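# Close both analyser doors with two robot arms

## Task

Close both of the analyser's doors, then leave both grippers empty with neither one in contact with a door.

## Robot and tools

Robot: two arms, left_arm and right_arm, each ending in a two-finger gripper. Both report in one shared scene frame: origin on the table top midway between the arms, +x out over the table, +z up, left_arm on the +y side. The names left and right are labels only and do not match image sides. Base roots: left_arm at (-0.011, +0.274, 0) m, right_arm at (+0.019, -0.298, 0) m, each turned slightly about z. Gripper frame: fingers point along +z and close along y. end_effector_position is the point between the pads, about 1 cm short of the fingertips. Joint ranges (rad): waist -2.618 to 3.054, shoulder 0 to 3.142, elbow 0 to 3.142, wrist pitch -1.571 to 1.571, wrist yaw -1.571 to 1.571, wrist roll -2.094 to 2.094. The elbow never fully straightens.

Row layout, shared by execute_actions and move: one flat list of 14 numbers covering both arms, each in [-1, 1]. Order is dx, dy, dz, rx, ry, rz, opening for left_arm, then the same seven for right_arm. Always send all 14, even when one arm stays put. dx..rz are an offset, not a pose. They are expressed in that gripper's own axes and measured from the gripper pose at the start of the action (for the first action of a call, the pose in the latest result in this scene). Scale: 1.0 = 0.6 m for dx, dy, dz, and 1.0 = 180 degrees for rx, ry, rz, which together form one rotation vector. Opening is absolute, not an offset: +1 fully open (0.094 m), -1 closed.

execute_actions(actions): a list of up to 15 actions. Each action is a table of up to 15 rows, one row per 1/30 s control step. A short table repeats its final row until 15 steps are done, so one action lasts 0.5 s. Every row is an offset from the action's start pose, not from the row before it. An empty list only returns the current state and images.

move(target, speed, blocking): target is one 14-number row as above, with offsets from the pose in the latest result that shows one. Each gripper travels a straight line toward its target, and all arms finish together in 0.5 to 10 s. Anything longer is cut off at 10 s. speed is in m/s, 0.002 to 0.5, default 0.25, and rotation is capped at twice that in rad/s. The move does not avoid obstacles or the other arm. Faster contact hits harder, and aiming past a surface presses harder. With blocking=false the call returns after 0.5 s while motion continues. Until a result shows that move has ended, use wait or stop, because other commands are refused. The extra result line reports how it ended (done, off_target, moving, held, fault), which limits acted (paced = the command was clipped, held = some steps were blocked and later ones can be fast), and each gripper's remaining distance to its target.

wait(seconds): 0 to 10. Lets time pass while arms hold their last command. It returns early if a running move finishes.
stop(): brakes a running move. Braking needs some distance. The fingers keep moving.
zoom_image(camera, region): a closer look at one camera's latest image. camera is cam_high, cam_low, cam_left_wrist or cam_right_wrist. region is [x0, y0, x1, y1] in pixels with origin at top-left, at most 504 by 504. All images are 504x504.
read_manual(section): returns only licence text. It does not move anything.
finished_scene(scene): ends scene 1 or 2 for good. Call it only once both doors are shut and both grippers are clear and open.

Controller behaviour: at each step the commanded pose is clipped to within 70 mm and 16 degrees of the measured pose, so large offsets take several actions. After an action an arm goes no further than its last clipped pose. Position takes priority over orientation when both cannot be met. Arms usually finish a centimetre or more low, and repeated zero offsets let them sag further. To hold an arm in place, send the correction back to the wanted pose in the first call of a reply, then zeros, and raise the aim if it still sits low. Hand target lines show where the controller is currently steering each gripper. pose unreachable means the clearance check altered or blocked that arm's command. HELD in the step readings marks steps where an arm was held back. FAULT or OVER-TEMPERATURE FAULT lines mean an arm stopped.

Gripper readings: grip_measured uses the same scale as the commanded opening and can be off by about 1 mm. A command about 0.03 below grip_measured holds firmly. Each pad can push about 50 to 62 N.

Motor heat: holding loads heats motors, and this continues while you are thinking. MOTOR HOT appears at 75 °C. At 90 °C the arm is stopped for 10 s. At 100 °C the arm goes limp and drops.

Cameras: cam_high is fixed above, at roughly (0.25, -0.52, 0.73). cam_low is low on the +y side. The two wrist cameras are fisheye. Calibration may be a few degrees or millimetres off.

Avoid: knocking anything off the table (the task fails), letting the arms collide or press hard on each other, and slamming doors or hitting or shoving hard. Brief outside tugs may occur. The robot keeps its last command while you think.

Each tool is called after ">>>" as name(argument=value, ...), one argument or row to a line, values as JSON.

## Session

>>> execute_actions(
  actions=[],
)

Scene clock: 0.00 s.
left_arm: end_effector_position=(+0.2054, +0.5278, +0.3072) grip_measured=+1.000 end_effector_quat_wxyz=(+0.617, -0.535, +0.379, -0.435) | right_arm: end_effector_position=(+0.0994, -0.1426, +0.2764) grip_measured=+1.000 end_effector_quat_wxyz=(-0.243, +0.942, -0.209, +0.098)
Joint positions: left_arm=[ 1.362  1.081  0.492  0.834  0.962 -1.771  0.094] | right_arm=[ 1.297  0.917  1.38  -1.517  0.123 -1.522  0.094]
Joint velocities: left_arm=[-0.002 -0.002 -0.002  0.007 -0.007 -0.037  0.   ] | right_arm=[-0.012  0.002 -0.002 -0.051  0.037  0.022  0.   ]
Motor temperatures (°C, as the motors report them): left_arm=[23 24 22 26 23 22] | right_arm=[24 24 23 22 23 21]
Hand target (left_arm): +0.205, +0.526, +0.318; +0.630, -0.521, +0.386, -0.427
Hand target (right_arm): +0.099, -0.143, +0.279; -0.249, +0.940, -0.211, +0.096
camera_calibration (this result's frames):
cam_left_wrist: T_world_to_cam=[[-0.127019, 0.0564299, 0.990294, -0.298934], [-0.0664939, -0.996619, 0.0482615, 0.572553], [0.989669, -0.0597184, 0.130342, -0.0802177], [0, 0, 0, 1]] pos_world=[0.07949, 0.582696, 0.278856]
cam_right_wrist: T_world_to_cam=[[0.476292, 0.738247, 0.477637, -0.0653274], [0.587083, -0.671392, 0.45229, -0.231333], [0.654584, 0.0649897, -0.753191, 0.254398], [0, 0, 0, 1]] pos_world=[0.000401291, -0.12362, 0.327443]

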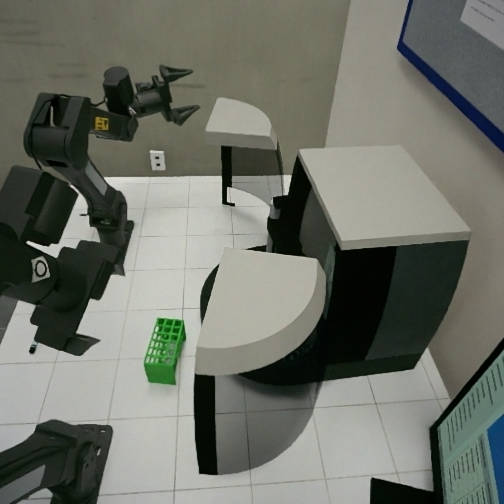

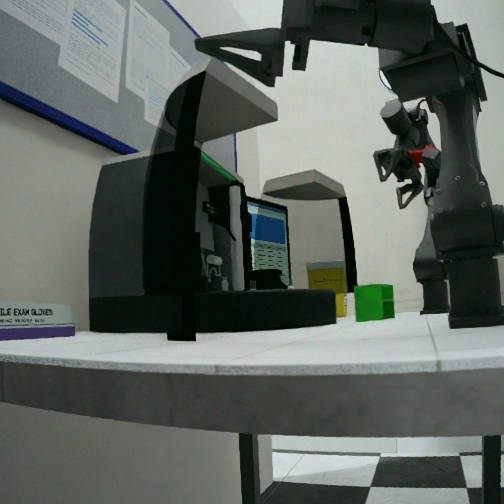

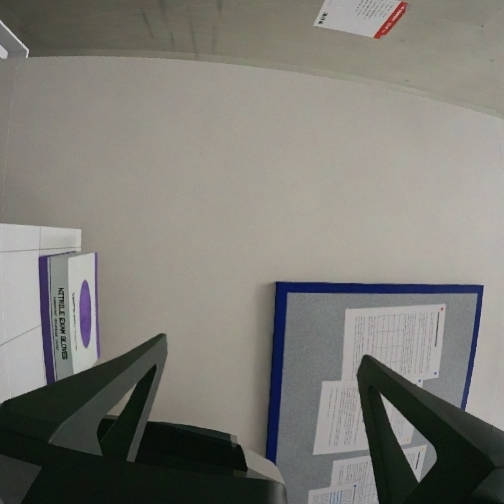

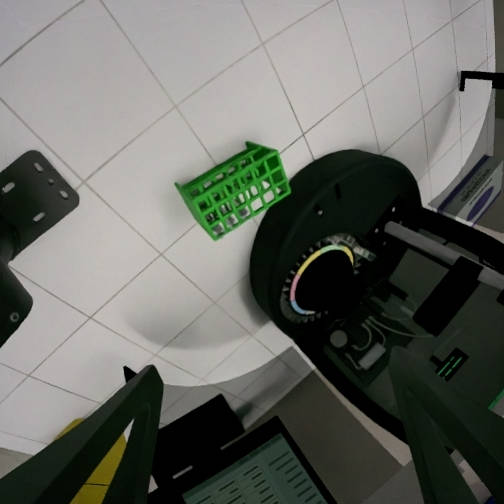

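>>> zoom_image(
  camera="cam_right_wrist",
  region=[150, 110, 320, 270],
)

>>> zoom_image(
  camera="cam_high",
  region=[100, 230, 360, 490],
)

Region (150, 110, 320, 270) of cam_right_wrist's 504x504 image, scaled by 2.965, with more detail than that image has; it fills the top 474 rows of this view, and the rest is white.

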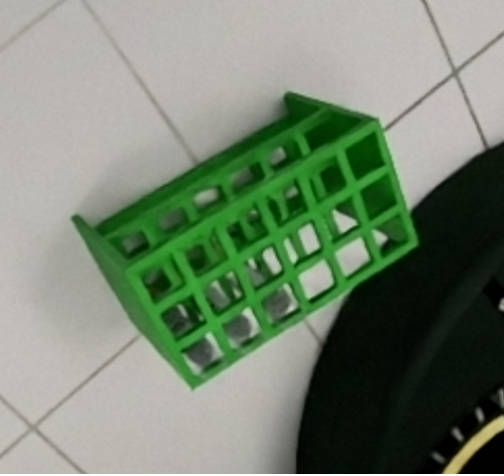

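Region (100, 230, 360, 490) of cam_high's 504x504 image, scaled by 1.938, with more detail than that image has.

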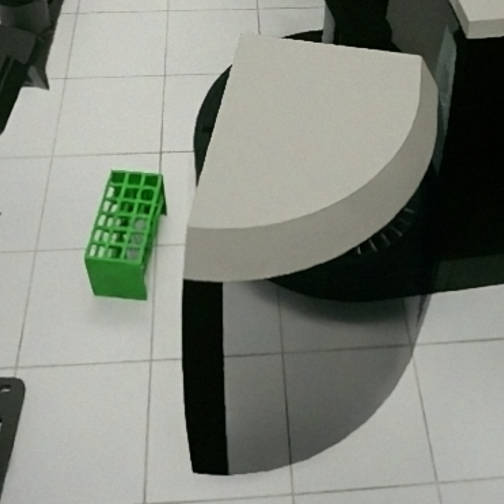

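>>> move(
  target=[0.087,0.347,0.054,-0.303,0.443,0.2155,-1, 0.008,-0.015,0.257,-0.159,0.087,0.412,1],
  speed=0.3,
)

Scene clock: 6.23 s.
left_arm: end_effector_position=(+0.2727, +0.4994, +0.1041) grip_measured=-0.992 end_effector_quat_wxyz=(+0.042, -0.230, +0.939, -0.253) | right_arm: end_effector_position=(+0.1444, -0.0820, +0.1419) grip_measured=+1.000 end_effector_quat_wxyz=(-0.009, -0.644, +0.765, -0.016)
Joint positions: left_arm=[ 0.933  2.135  1.835 -1.529  0.454  0.466  0.   ] | right_arm=[ 1.141  1.513  1.305 -1.39   0.024 -0.339  0.094]
Joint velocities: left_arm=[ 0.007  0.007  0.007  0.037 -0.022  0.022  0.   ] | right_arm=[-0.007 -0.012 -0.002 -0.022 -0.051  0.037  0.   ]
Motor temperatures (°C, as the motors report them): left_arm=[23 24 23 27 24 22] | right_arm=[24 24 24 22 23 21]
Hand target (left_arm): +0.277, +0.503, +0.112; +0.054, -0.221, +0.943, -0.245
Hand target (right_arm): +0.148, -0.074, +0.146; +0.001, -0.637, +0.771, -0.005
Off the commanded pose (left_arm): 0.008 m, 3 deg.
Off the commanded pose (right_arm): 0.013 m, 2 deg.
move: off_target (left_arm, right_arm); limits=paced
camera_calibration (this result's frames):
cam_left_wrist: T_world_to_cam=[[0.502501, -0.73535, 0.454701, 0.191936], [-0.849086, -0.320624, 0.419826, 0.395686], [-0.162931, -0.597044, -0.785489, 0.555934], [0, 0, 0, 1]] pos_world=[0.330102, 0.599923, 0.183287]
cam_right_wrist: T_world_to_cam=[[0.951758, -0.306502, -0.0146323, -0.151744], [-0.252617, -0.80972, 0.529659, -0.0572482], [-0.174189, -0.500411, -0.848084, 0.20643], [0, 0, 0, 1]] pos_world=[0.165919, 0.0104354, 0.203172]

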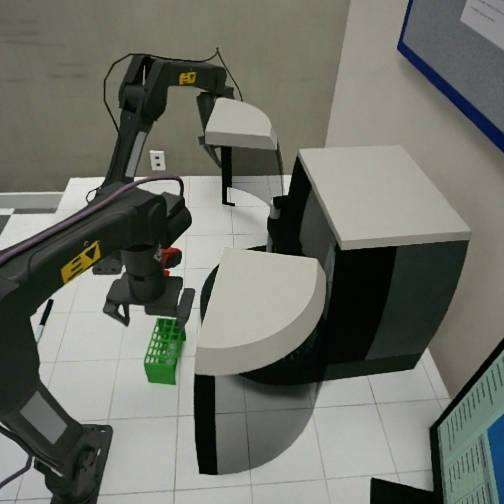

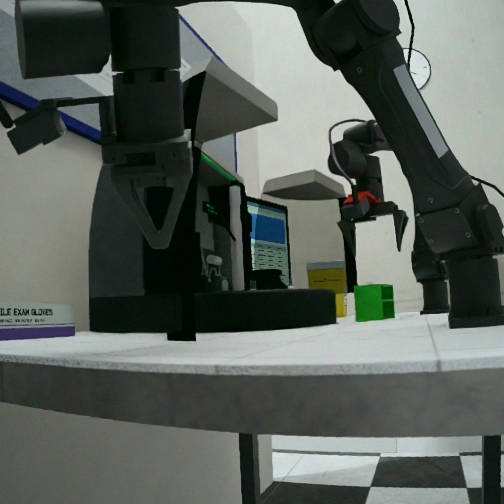

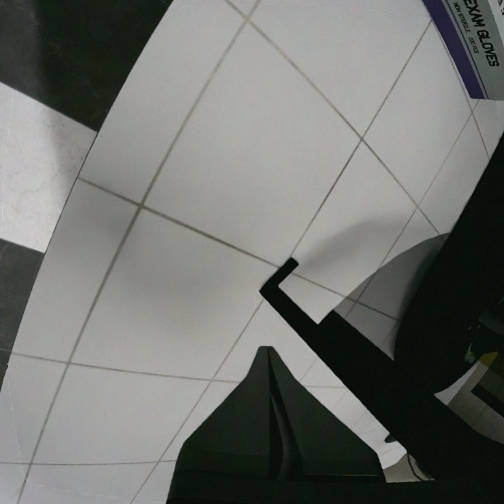

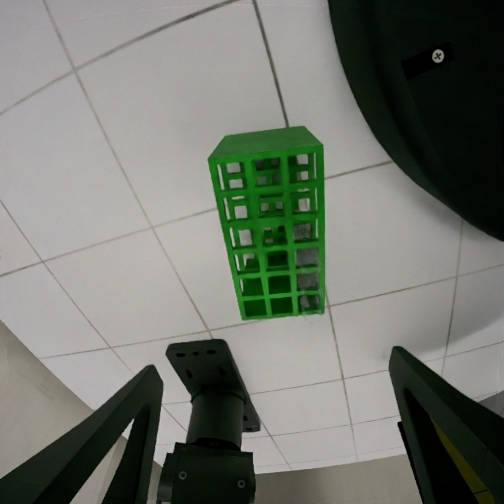

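>>> move(
  target=[0.038,-0.090,0.045,0,0,0,-1, -0.017,-0.009,0.175,0,0,0,1],
  speed=0.12,
)

Scene clock: 8.73 s.
left_arm: end_effector_position=(+0.2694, +0.4481, +0.0981) grip_measured=-0.992 end_effector_quat_wxyz=(+0.023, -0.239, +0.941, -0.238) | right_arm: end_effector_position=(+0.1477, -0.0759, +0.0404) grip_measured=+1.000 end_effector_quat_wxyz=(+0.007, +0.645, -0.764, +0.015)
Joint positions: left_arm=[ 0.828  1.97   1.581 -1.4    0.434  0.332  0.   ] | right_arm=[ 1.141  1.604  0.983 -0.974  0.023 -0.343  0.094]
Joint velocities: left_arm=[ 0.002 -0.017  0.002 -0.022 -0.066 -0.022 -0.002] | right_arm=[ 0.007 -0.007 -0.007 -0.007  0.037 -0.007  0.   ]
Motor temperatures (°C, as the motors report them): left_arm=[23 25 23 27 24 22] | right_arm=[24 24 24 22 23 21]
Hand target (left_arm): +0.277, +0.436, +0.106; +0.040, -0.230, +0.939, -0.252
Hand target (right_arm): +0.150, -0.077, +0.037; -0.009, -0.644, +0.765, -0.016
Off the commanded pose (left_arm): 0.019 m, 3 deg.
Off the commanded pose (right_arm): 0.006 m, 0 deg.
move: off_target (left_arm)
camera_calibration (this result's frames):
cam_left_wrist: T_world_to_cam=[[0.529292, -0.739678, 0.415605, 0.157069], [-0.825538, -0.335941, 0.453466, 0.376199], [-0.1958, -0.583113, -0.788442, 0.522993], [0, 0, 0, 1]] pos_world=[0.329833, 0.547525, 0.176478]
cam_right_wrist: T_world_to_cam=[[0.952816, -0.303202, -0.0144978, -0.154439], [-0.250395, -0.812071, 0.527109, 0.00179752], [-0.171594, -0.498607, -0.849674, 0.12381], [0, 0, 0, 1]] pos_world=[0.168847, 0.016366, 0.102012]

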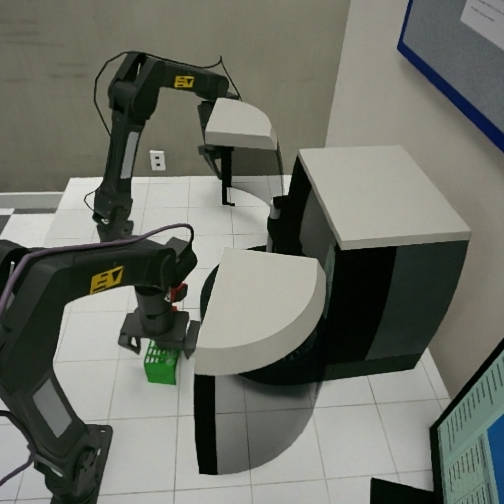

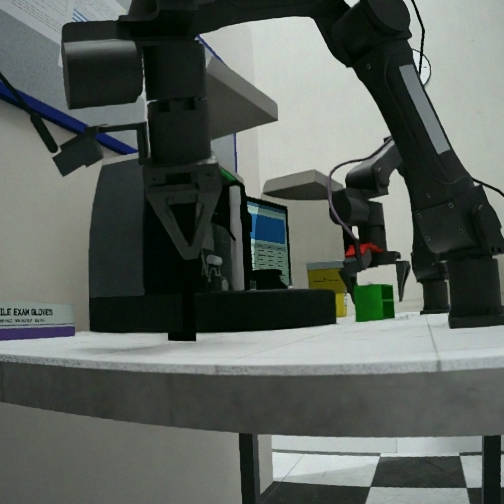

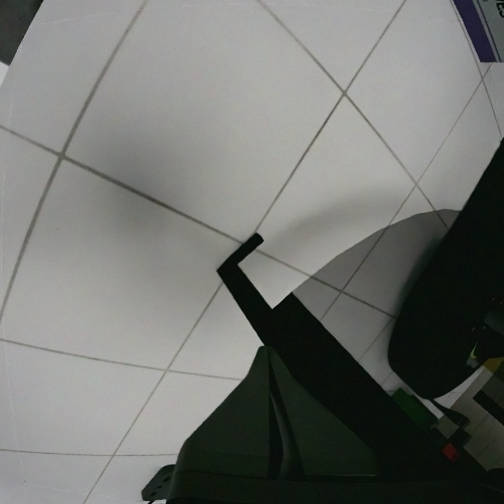

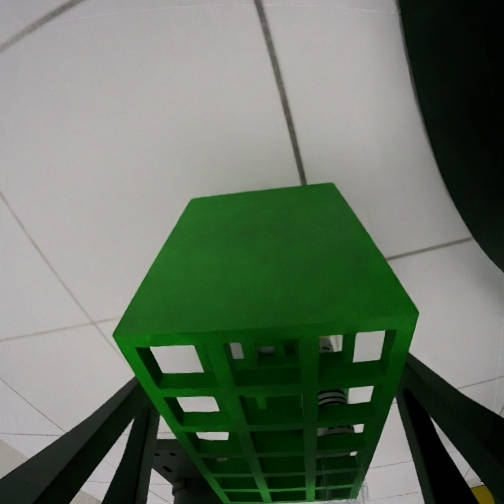

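>>> move(
  target=[0.146,-0.069,0.036,0,0,0,-1, 0,0,-0.004,0,0,0,0.09],
  speed=0.1,
)

Scene clock: 10.57 s.
left_arm: end_effector_position=(+0.1891, +0.3904, +0.0897) grip_measured=-0.992 end_effector_quat_wxyz=(-0.014, -0.244, +0.949, -0.198) | right_arm: end_effector_position=(+0.1478, -0.0759, +0.0404) grip_measured=+0.113 end_effector_quat_wxyz=(+0.007, +0.645, -0.764, +0.015)
Joint positions: left_arm=[ 0.821  1.626  1.146 -1.323  0.329  0.311  0.   ] | right_arm=[ 1.141  1.604  0.983 -0.974  0.024 -0.343  0.052]
Joint velocities: left_arm=[ 0.007 -0.017 -0.002 -0.022  0.022  0.007  0.001] | right_arm=[ 0.022  0.007  0.002  0.007 -0.022  0.081 -0.001]
Motor temperatures (°C, as the motors report them): left_arm=[23 26 23 27 24 22] | right_arm=[24 24 24 22 23 21]
Hand target (left_arm): +0.209, +0.368, +0.101; +0.019, -0.238, +0.941, -0.239
Hand target (right_arm): +0.148, -0.076, +0.043; -0.007, -0.645, +0.764, -0.015
Off the commanded pose (left_arm): 0.037 m, 6 deg.
Off the commanded pose (right_arm): 0.002 m, 0 deg.
move: off_target (left_arm)
camera_calibration (this result's frames):
cam_left_wrist: T_world_to_cam=[[0.553893, -0.768105, 0.321276, 0.175346], [-0.786137, -0.355398, 0.50565, 0.289782], [-0.274211, -0.532642, -0.800688, 0.46321], [0, 0, 0, 1]] pos_world=[0.257703, 0.484397, 0.168024]
cam_right_wrist: T_world_to_cam=[[0.952826, -0.303191, -0.0140472, -0.154543], [-0.250661, -0.81215, 0.52686, 0.00190791], [-0.171148, -0.498485, -0.849836, 0.123802], [0, 0, 0, 1]] pos_world=[0.16892, 0.0164066, 0.102035]

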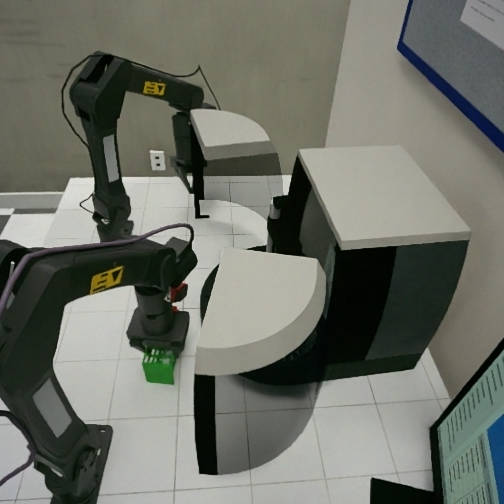

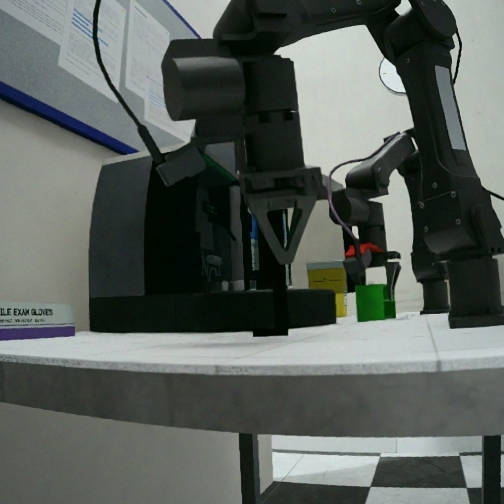

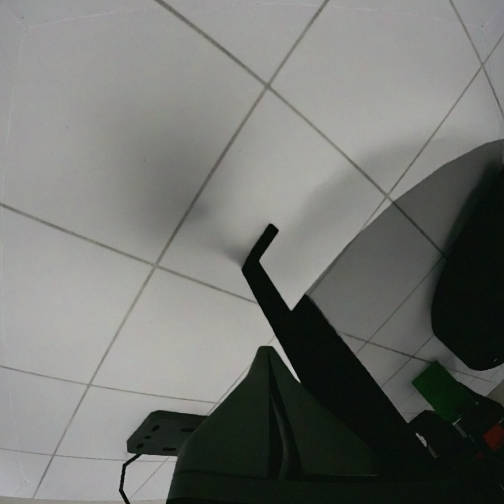

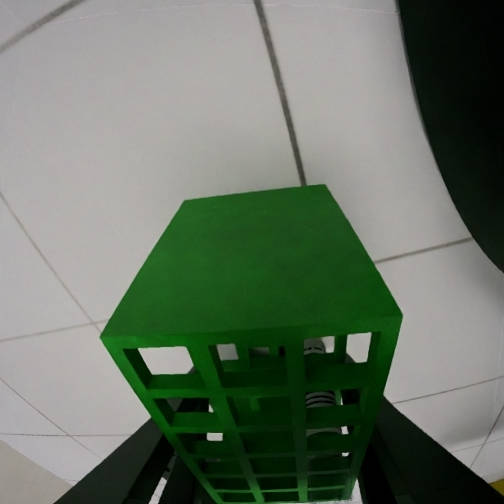

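>>> move(
  target=[0.090,-0.097,0.037,0.048,-0.025,-0.061,-1, 0.006,0.182,-0.014,0,0,0,0.08],
  speed=0.12,
)

Scene clock: 13.67 s.
left_arm: end_effector_position=(+0.1430, +0.3213, +0.0852) grip_measured=-0.992 end_effector_quat_wxyz=(-0.029, -0.336, +0.915, -0.223) | right_arm: end_effector_position=(+0.0423, -0.0610, +0.0420) grip_measured=+0.113 end_effector_quat_wxyz=(+0.011, +0.646, -0.763, +0.024)
Joint positions: left_arm=[ 0.777  1.324  0.84  -1.318  0.394  0.073  0.   ] | right_arm=[ 1.566  1.556  0.94  -1.004  0.019  0.081  0.052]
Joint velocities: left_arm=[-0.017 -0.007 -0.007  0.007 -0.022 -0.022  0.002] | right_arm=[-0.007 -0.002 -0.017  0.037  0.037  0.022  0.   ]
Motor temperatures (°C, as the motors report them): left_arm=[23 26 23 27 24 22] | right_arm=[24 25 24 22 23 21]
Hand target (left_arm): +0.166, +0.312, +0.096; +0.018, -0.338, +0.905, -0.260
Hand target (right_arm): +0.040, -0.061, +0.049; -0.004, -0.645, +0.764, -0.014
Off the commanded pose (left_arm): 0.032 m, 7 deg.
Off the commanded pose (right_arm): 0.006 m, 1 deg.
move: off_target (left_arm)
camera_calibration (this result's frames):
cam_left_wrist: T_world_to_cam=[[0.702616, -0.628647, 0.333368, 0.0821621], [-0.680945, -0.458059, 0.571398, 0.243574], [-0.206505, -0.628479, -0.749913, 0.426915], [0, 0, 0, 1]] pos_world=[0.196293, 0.431529, 0.153582]
cam_right_wrist: T_world_to_cam=[[0.953397, -0.301702, -0.00310015, -0.0498397], [-0.252385, -0.803099, 0.539753, -0.0131934], [-0.165334, -0.513817, -0.841818, 0.112996], [0, 0, 0, 1]] pos_world=[0.0628693, 0.0324268, 0.102089]

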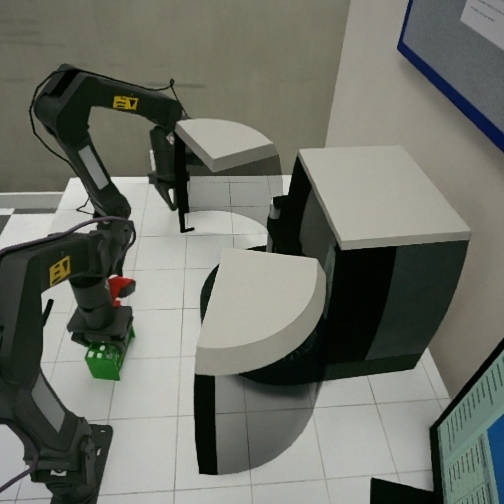

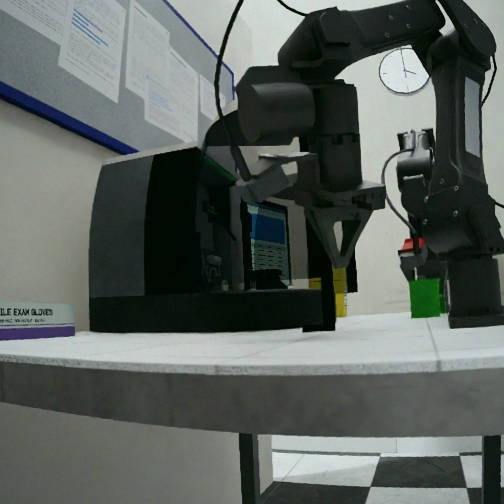

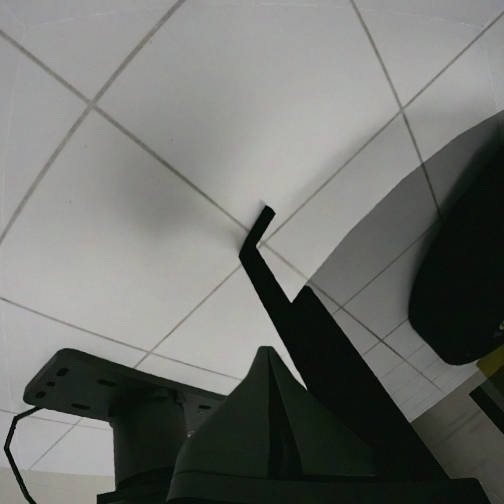

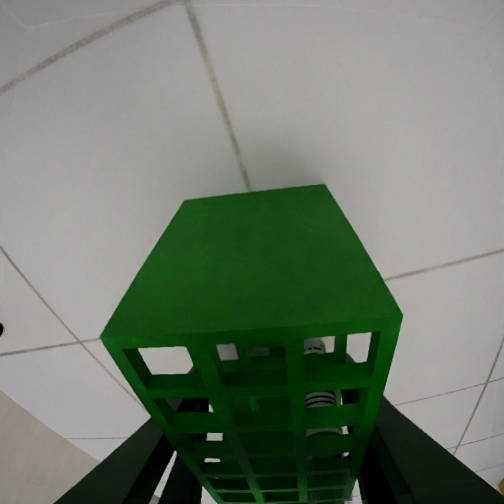

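>>> move(
  target=[0.142,-0.117,0.068,0.023,-0.043,-0.10,-1, 0,0,0.004,0,0,0,1],
  speed=0.12,
)

Scene clock: 16.67 s.
left_arm: end_effector_position=(+0.1098, +0.2066, +0.0872) grip_measured=-0.992 end_effector_quat_wxyz=(-0.022, -0.486, +0.847, -0.215) | right_arm: end_effector_position=(+0.0423, -0.0610, +0.0420) grip_measured=+1.000 end_effector_quat_wxyz=(-0.011, -0.645, +0.764, -0.024)
Joint positions: left_arm=[ 0.05   0.745  0.585 -1.226  0.397 -1.077  0.   ] | right_arm=[ 1.566  1.556  0.94  -1.004  0.019  0.083  0.094]
Joint velocities: left_arm=[-0.022 -0.017 -0.002 -0.022 -0.022 -0.007  0.   ] | right_arm=[-0.012  0.022  0.012 -0.037  0.081 -0.081  0.   ]
Motor temperatures (°C, as the motors report them): left_arm=[23 26 23 27 24 22] | right_arm=[24 25 25 22 23 21]
Hand target (left_arm): +0.122, +0.210, +0.088; +0.009, -0.490, +0.843, -0.221
Hand target (right_arm): +0.042, -0.061, +0.040; -0.011, -0.646, +0.763, -0.024
Off the commanded pose (left_arm): 0.016 m, 4 deg.
Off the commanded pose (right_arm): 0.002 m, 0 deg.
move: off_target (left_arm)
camera_calibration (this result's frames):
cam_left_wrist: T_world_to_cam=[[0.886359, -0.367156, 0.282069, -0.03704], [-0.461022, -0.643659, 0.610869, 0.178052], [-0.0427279, -0.67149, -0.739781, 0.339486], [0, 0, 0, 1]] pos_world=[0.129422, 0.328967, 0.152827]
cam_right_wrist: T_world_to_cam=[[0.95259, -0.304243, -0.00298424, -0.0499654], [-0.254598, -0.802445, 0.539687, -0.0130571], [-0.166591, -0.513341, -0.84186, 0.11308], [0, 0, 0, 1]] pos_world=[0.0631103, 0.0323692, 0.102095]

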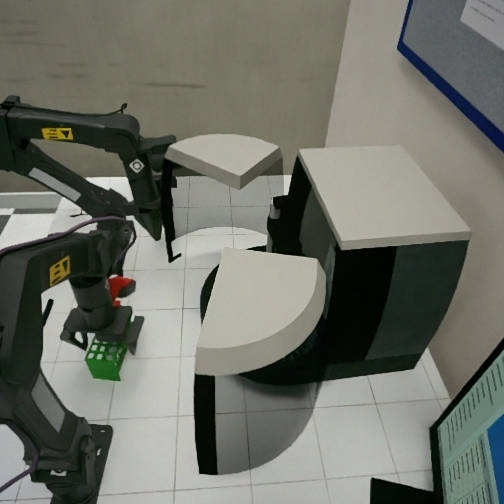

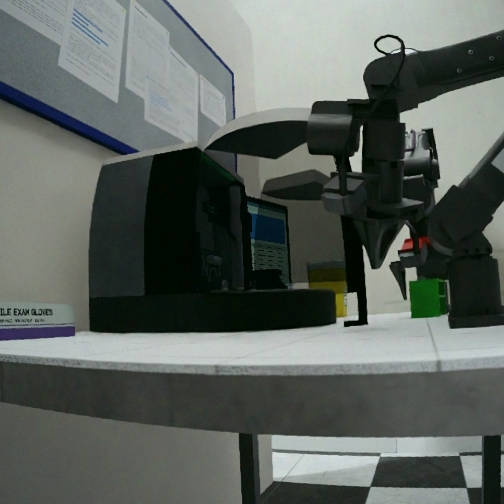

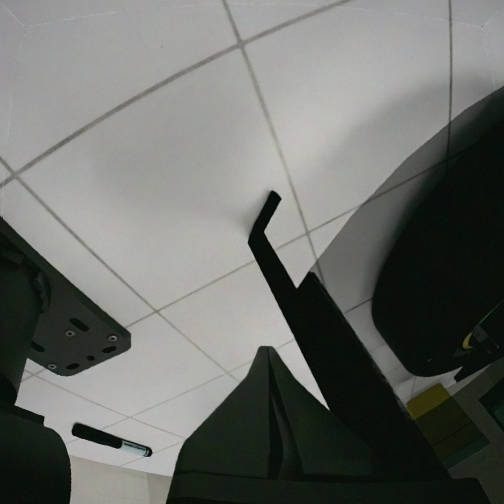

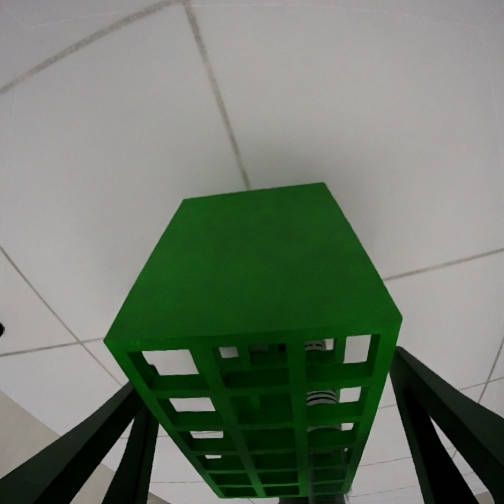

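>>> move(
  target=[0.122,-0.115,0.068,0.041,-0.015,-0.040,-1, 0.083,0,-0.18,0,0,0,1],
  speed=0.12,
)

Scene clock: 19.20 s.
left_arm: end_effector_position=(+0.1289, +0.1084, +0.0877) grip_measured=-0.992 end_effector_quat_wxyz=(+0.008, -0.542, +0.804, -0.245) | right_arm: end_effector_position=(+0.0366, -0.1070, +0.1415) grip_measured=+1.000 end_effector_quat_wxyz=(-0.026, -0.643, +0.765, -0.040)
Joint positions: left_arm=[-0.782  0.858  0.571 -0.791  0.056 -2.029  0.   ] | right_arm=[ 1.575  1.354  1.163 -1.472  0.019  0.095  0.094]
Joint velocities: left_arm=[ 0.002  0.012 -0.012  0.037  0.007 -0.022  0.   ] | right_arm=[-0.007 -0.007 -0.007 -0.066  0.007 -0.051  0.   ]
Motor temperatures (°C, as the motors report them): left_arm=[23 25 23 27 24 22] | right_arm=[24 25 25 22 23 21]
Hand target (left_arm): +0.136, +0.106, +0.091; +0.020, -0.543, +0.801, -0.252
Hand target (right_arm): +0.035, -0.103, +0.152; -0.011, -0.645, +0.764, -0.024
Off the commanded pose (left_arm): 0.011 m, 2 deg.
Off the commanded pose (right_arm): 0.012 m, 2 deg.
move: off_target (left_arm, right_arm)
camera_calibration (this result's frames):
cam_left_wrist: T_world_to_cam=[[0.913544, -0.220077, 0.342059, -0.114933], [-0.394387, -0.684975, 0.612591, 0.119055], [0.0994849, -0.694532, -0.71255, 0.256509], [0, 0, 0, 1]] pos_world=[0.126431, 0.23441, 0.149157]
cam_right_wrist: T_world_to_cam=[[0.951555, -0.307382, 0.00765721, -0.0600557], [-0.255786, -0.777518, 0.574491, -0.107346], [-0.170635, -0.548619, -0.818475, 0.165346], [0, 0, 0, 1]] pos_world=[0.0579026, -0.0112111, 0.197461]

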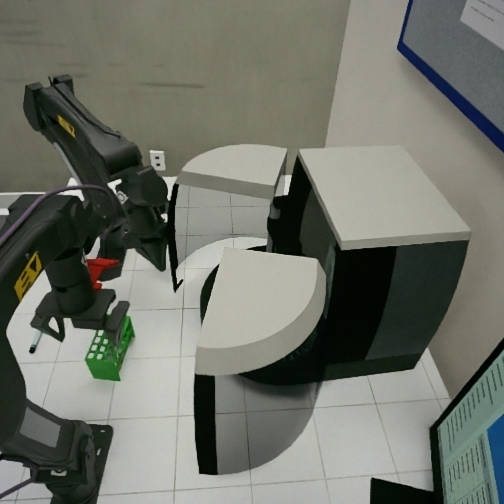

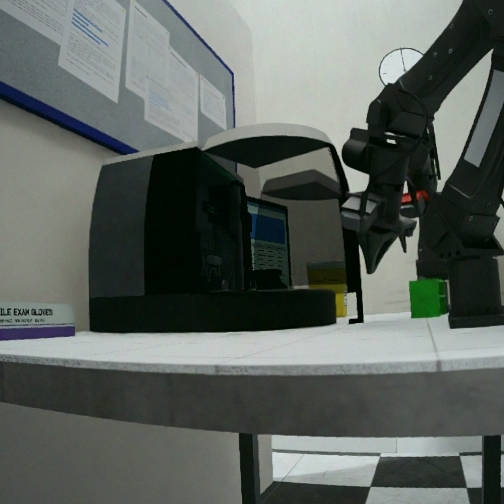

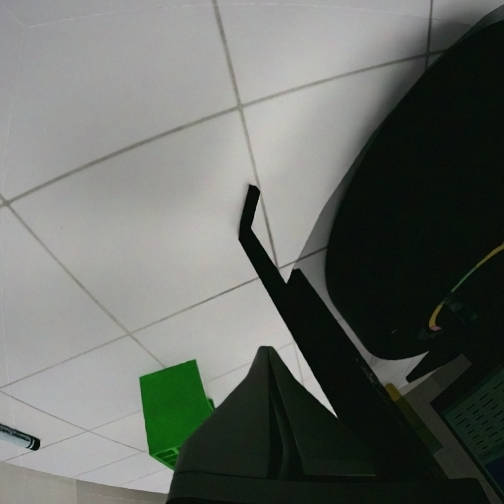

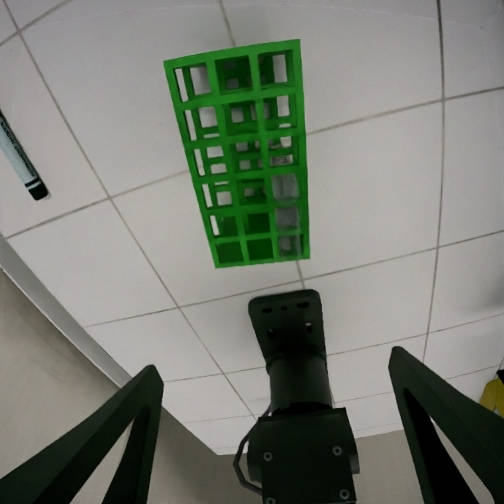

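>>> execute_actions(
  actions=[],
)

Scene clock: 20.20 s.
left_arm: end_effector_position=(+0.1293, +0.1084, +0.0878) grip_measured=-0.992 end_effector_quat_wxyz=(+0.008, -0.543, +0.803, -0.245) | right_arm: end_effector_position=(+0.0366, -0.1073, +0.1415) grip_measured=+1.000 end_effector_quat_wxyz=(-0.026, -0.643, +0.764, -0.040)
Joint positions: left_arm=[-0.782  0.858  0.571 -0.79   0.054 -2.031  0.   ] | right_arm=[ 1.575  1.354  1.163 -1.473  0.019  0.095  0.094]
Joint velocities: left_arm=[-0.046  0.007  0.007  0.022 -0.022 -0.007 -0.   ] | right_arm=[-0.002  0.002 -0.007 -0.139 -0.037  0.066  0.   ]
Motor temperatures (°C, as the motors report them): left_arm=[23 25 24 27 24 22] | right_arm=[24 25 25 22 23 21]
Hand target (left_arm): +0.136, +0.106, +0.091; +0.020, -0.543, +0.801, -0.252
Hand target (right_arm): +0.035, -0.103, +0.152; -0.011, -0.645, +0.764, -0.024
Off the commanded pose (left_arm): 0.010 m, 2 deg.
Off the commanded pose (right_arm): 0.012 m, 3 deg.
camera_calibration (this result's frames):
cam_left_wrist: T_world_to_cam=[[0.913805, -0.217821, 0.342805, -0.115581], [-0.393215, -0.685807, 0.612414, 0.119126], [0.101701, -0.694423, -0.712344, 0.256254], [0, 0, 0, 1]] pos_world=[0.126399, 0.23447, 0.149208]
cam_right_wrist: T_world_to_cam=[[0.951556, -0.307373, 0.00792327, -0.0601584], [-0.255734, -0.776862, 0.575401, -0.107646], [-0.170708, -0.549552, -0.817833, 0.165021], [0, 0, 0, 1]] pos_world=[0.0578856, -0.0114297, 0.197376]

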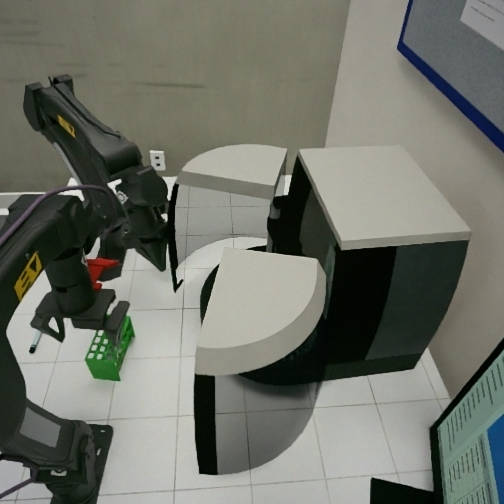

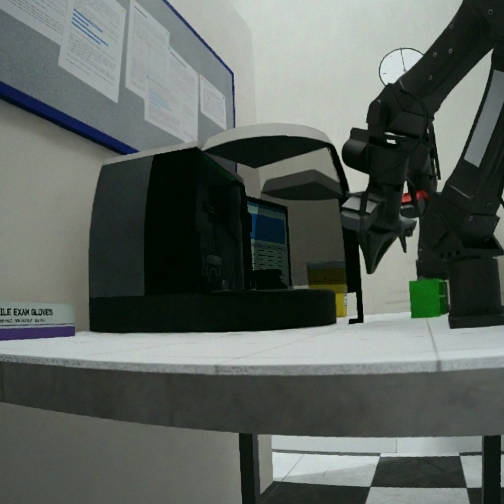

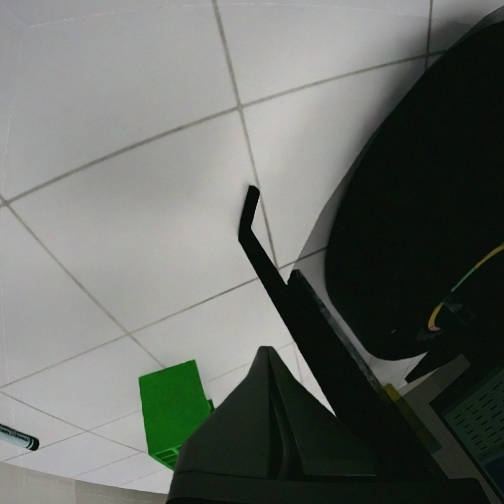

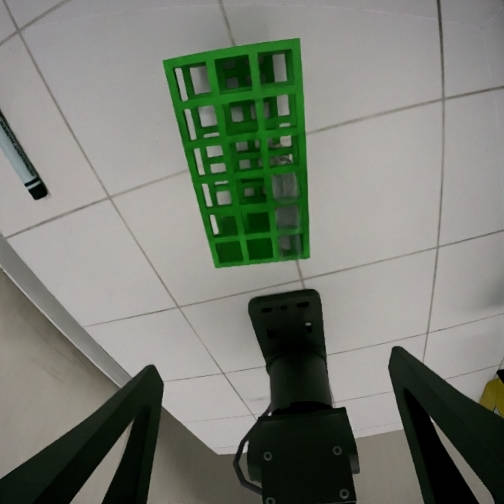

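>>> move(
  target=[0.0435,-0.059,0.030,0,0,0,-1, 0.302,-0.187,0.04,0,0,0,-1],
  speed=0.15,
)

Scene clock: 23.97 s.
left_arm: end_effector_position=(+0.1425, +0.0779, +0.0819) grip_measured=-0.992 end_effector_quat_wxyz=(-0.004, -0.546, +0.807, -0.225) | right_arm: end_effector_position=(+0.1163, -0.3123, +0.1302) grip_measured=-0.986 end_effector_quat_wxyz=(-0.026, -0.643, +0.763, -0.050)
Joint positions: left_arm=[-0.826  1.067  0.65  -0.703  0.054 -2.075  0.   ] | right_arm=[ 0.131  0.854  0.853 -1.551  0.111 -1.353  0.001]
Joint velocities: left_arm=[-0.007 -0.012  0.002 -0.022 -0.022 -0.051  0.   ] | right_arm=[ 0.022 -0.012 -0.007 -0.007  0.007  0.022  0.   ]
Motor temperatures (°C, as the motors report them): left_arm=[23 25 24 28 24 22] | right_arm=[24 25 25 22 23 21]
Hand target (left_arm): +0.153, +0.069, +0.094; +0.008, -0.543, +0.803, -0.245
Hand target (right_arm): +0.120, -0.310, +0.135; -0.020, -0.643, +0.764, -0.044
Off the commanded pose (left_arm): 0.019 m, 3 deg.
Off the commanded pose (right_arm): 0.009 m, 1 deg.
joint sent to its limit (right arm) — the command would take joint 4 (wrist pitch) past its lower limit, so that joint was sent only as far as its limit.
move: off_target (left_arm)
camera_calibration (this result's frames):
cam_left_wrist: T_world_to_cam=[[0.926669, -0.229354, 0.297794, -0.129523], [-0.369946, -0.696718, 0.614592, 0.104389], [0.066519, -0.679691, -0.730476, 0.23489], [0, 0, 0, 1]] pos_world=[0.143019, 0.202676, 0.145996]
cam_right_wrist: T_world_to_cam=[[0.952175, -0.304518, 0.025131, -0.200361], [-0.261246, -0.768688, 0.58384, -0.237942], [-0.158472, -0.562483, -0.81148, 0.0503998], [0, 0, 0, 1]] pos_world=[0.136604, -0.215568, 0.184854]

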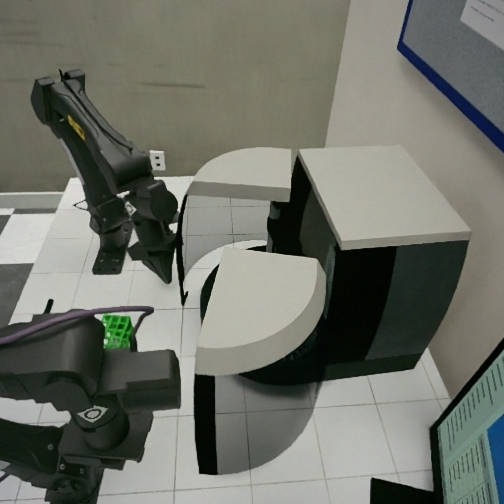

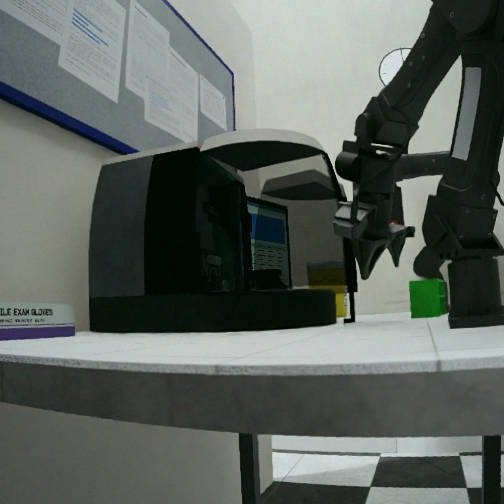

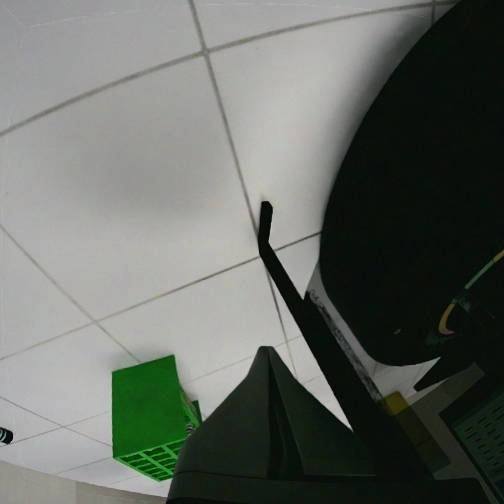

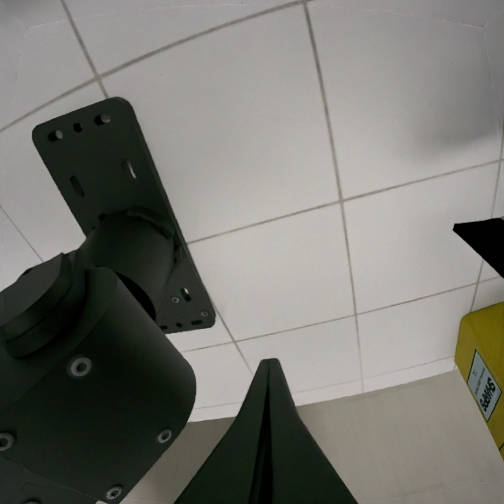

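>>> move(
  target=[0.031,-0.058,0.013,-0.014,0.020,0.050,-1, 0.243,-0.05,0.02,-0.017,0.007,0.165,-1],
  speed=0.15,
)

Scene clock: 27.23 s.
left_arm: end_effector_position=(+0.1558, +0.0545, +0.0828) grip_measured=-0.992 end_effector_quat_wxyz=(-0.032, -0.477, +0.853, -0.207) | right_arm: end_effector_position=(+0.1150, -0.4565, +0.1266) grip_measured=-0.986 end_effector_quat_wxyz=(-0.049, -0.428, +0.902, -0.028)
Joint positions: left_arm=[-0.777  1.24   0.767 -0.703  0.157 -1.876  0.   ] | right_arm=[-0.847  1.195  0.993 -1.332  0.107 -1.818  0.001]
Joint velocities: left_arm=[ 0.002 -0.017 -0.002 -0.022 -0.037 -0.022 -0.   ] | right_arm=[ 0.002  0.002 -0.012  0.081 -0.081 -0.022  0.001]
Motor temperatures (°C, as the motors report them): left_arm=[23 25 25 28 24 22] | right_arm=[24 25 25 22 23 21]
Hand target (left_arm): +0.166, +0.048, +0.094; -0.024, -0.474, +0.852, -0.223
Hand target (right_arm): +0.120, -0.462, +0.131; -0.041, -0.425, +0.904, -0.035
Off the commanded pose (left_arm): 0.016 m, 2 deg.
Off the commanded pose (right_arm): 0.011 m, 2 deg.
move: off_target (left_arm, right_arm)
camera_calibration (this result's frames):
cam_left_wrist: T_world_to_cam=[[0.881555, -0.392127, 0.262862, -0.128724], [-0.466133, -0.634912, 0.616122, 0.103961], [-0.0747039, -0.665675, -0.742494, 0.240959], [0, 0, 0, 1]] pos_world=[0.179937, 0.175931, 0.148694]
cam_right_wrist: T_world_to_cam=[[0.678593, -0.734475, -0.00764328, -0.40361], [-0.587491, -0.548979, 0.594538, -0.210543], [-0.440869, -0.398959, -0.804031, 0.0723056], [0, 0, 0, 1]] pos_world=[0.182072, -0.383178, 0.180227]

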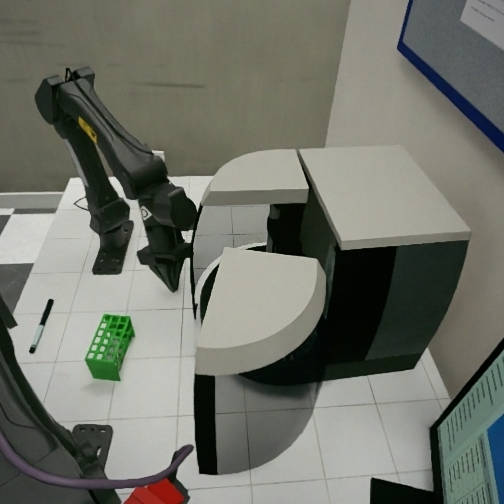

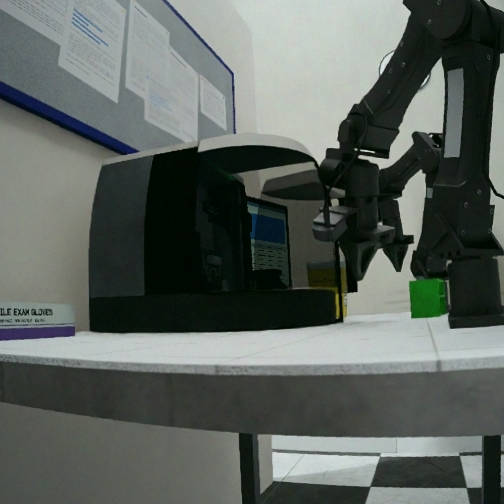

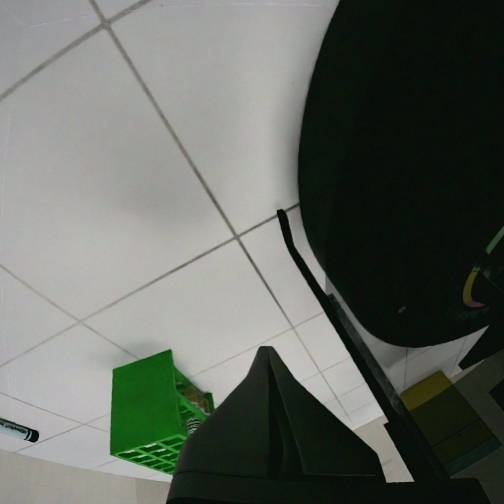

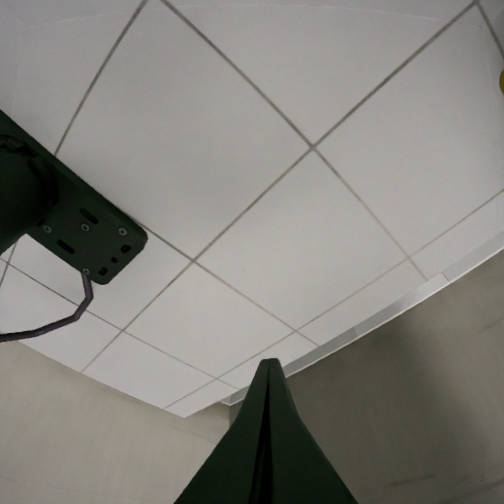

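>>> zoom_image(
  camera="cam_high",
  region=[130,130,400,330],
)

Region (130, 130, 400, 330) of cam_high's 504x504 image, scaled by 1.867, with more detail than that image has; it fills the top 373 rows of this view, and the rest is white.

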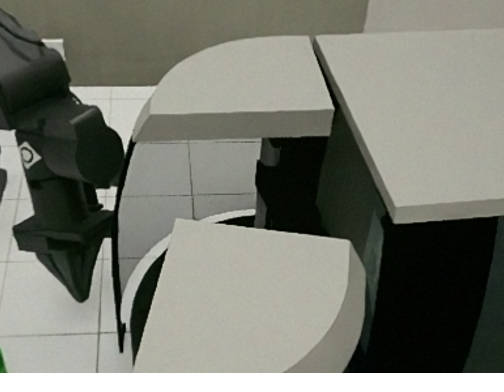

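>>> move(
  target=[-0.003,-0.058,0.002,0,0,0,-1, -0.193,-0.097,-0.054,-0.167,-0.134,0.404,-1],
  speed=0.3,
)

Scene clock: 31.90 s.
left_arm: end_effector_position=(+0.1549, +0.0561, +0.0861) grip_measured=-0.992 end_effector_quat_wxyz=(-0.044, -0.471, +0.863, -0.175) | right_arm: end_effector_position=(+0.2256, -0.3985, +0.1431) grip_measured=-0.986 end_effector_quat_wxyz=(+0.034, +0.209, +0.946, +0.246)
Joint positions: left_arm=[-0.765  1.295  0.842 -0.796  0.172 -1.839  0.   ] | right_arm=[-0.719  1.56   1.261 -1.504 -0.449 -0.419  0.001]
Joint velocities: left_arm=[-0.007 -0.012  0.012  0.081  0.037  0.051 -0.001] | right_arm=[-0.017  0.002  0.002 -0.007 -0.022  0.066 -0.001]
Motor temperatures (°C, as the motors report them): left_arm=[23 25 25 28 24 22] | right_arm=[24 25 26 22 23 21]
Hand target (left_arm): +0.183, +0.042, +0.095; -0.031, -0.478, +0.853, -0.208
Hand target (right_arm): +0.234, -0.399, +0.146; +0.046, +0.206, +0.945, +0.250
Off the commanded pose (left_arm): 0.036 m, 4 deg.
Off the commanded pose (right_arm): 0.010 m, 2 deg.
move: off_target (left_arm)
camera_calibration (this result's frames):
cam_left_wrist: T_world_to_cam=[[0.88124, -0.427406, 0.201842, -0.120912], [-0.454974, -0.651272, 0.607325, 0.102485], [-0.128121, -0.627032, -0.768385, 0.252792], [0, 0, 0, 1]] pos_world=[0.185568, 0.173576, 0.156405]
cam_right_wrist: T_world_to_cam=[[-0.496221, -0.711095, -0.498105, -0.0914048], [-0.825793, 0.209469, 0.52363, 0.242593], [-0.268013, 0.671168, -0.69116, 0.528843], [0, 0, 0, 1]] pos_world=[0.296712, -0.470756, 0.192957]

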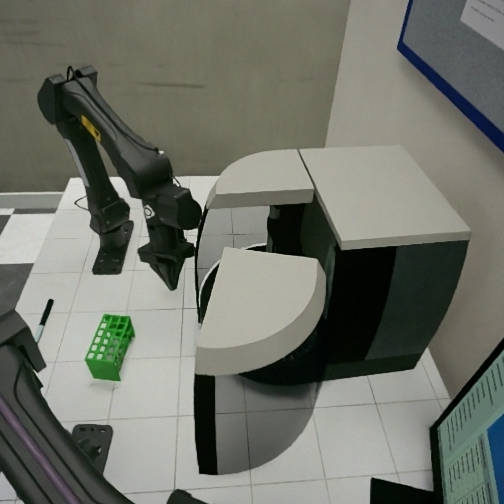

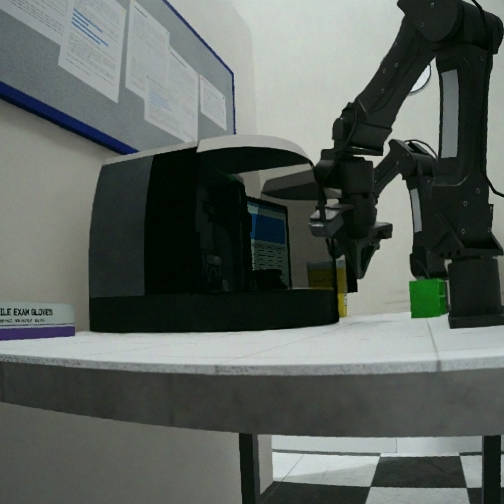

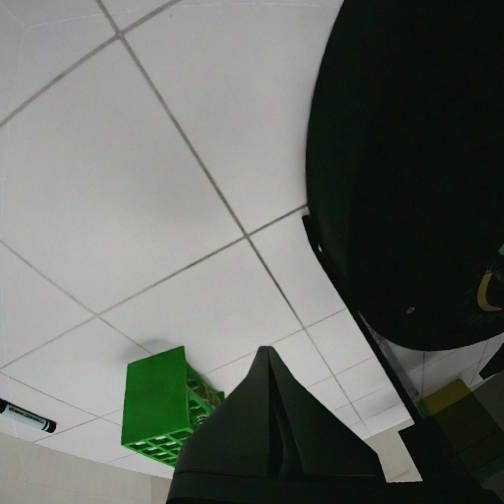

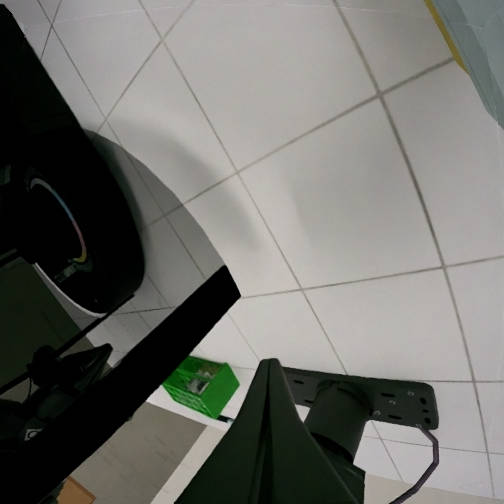

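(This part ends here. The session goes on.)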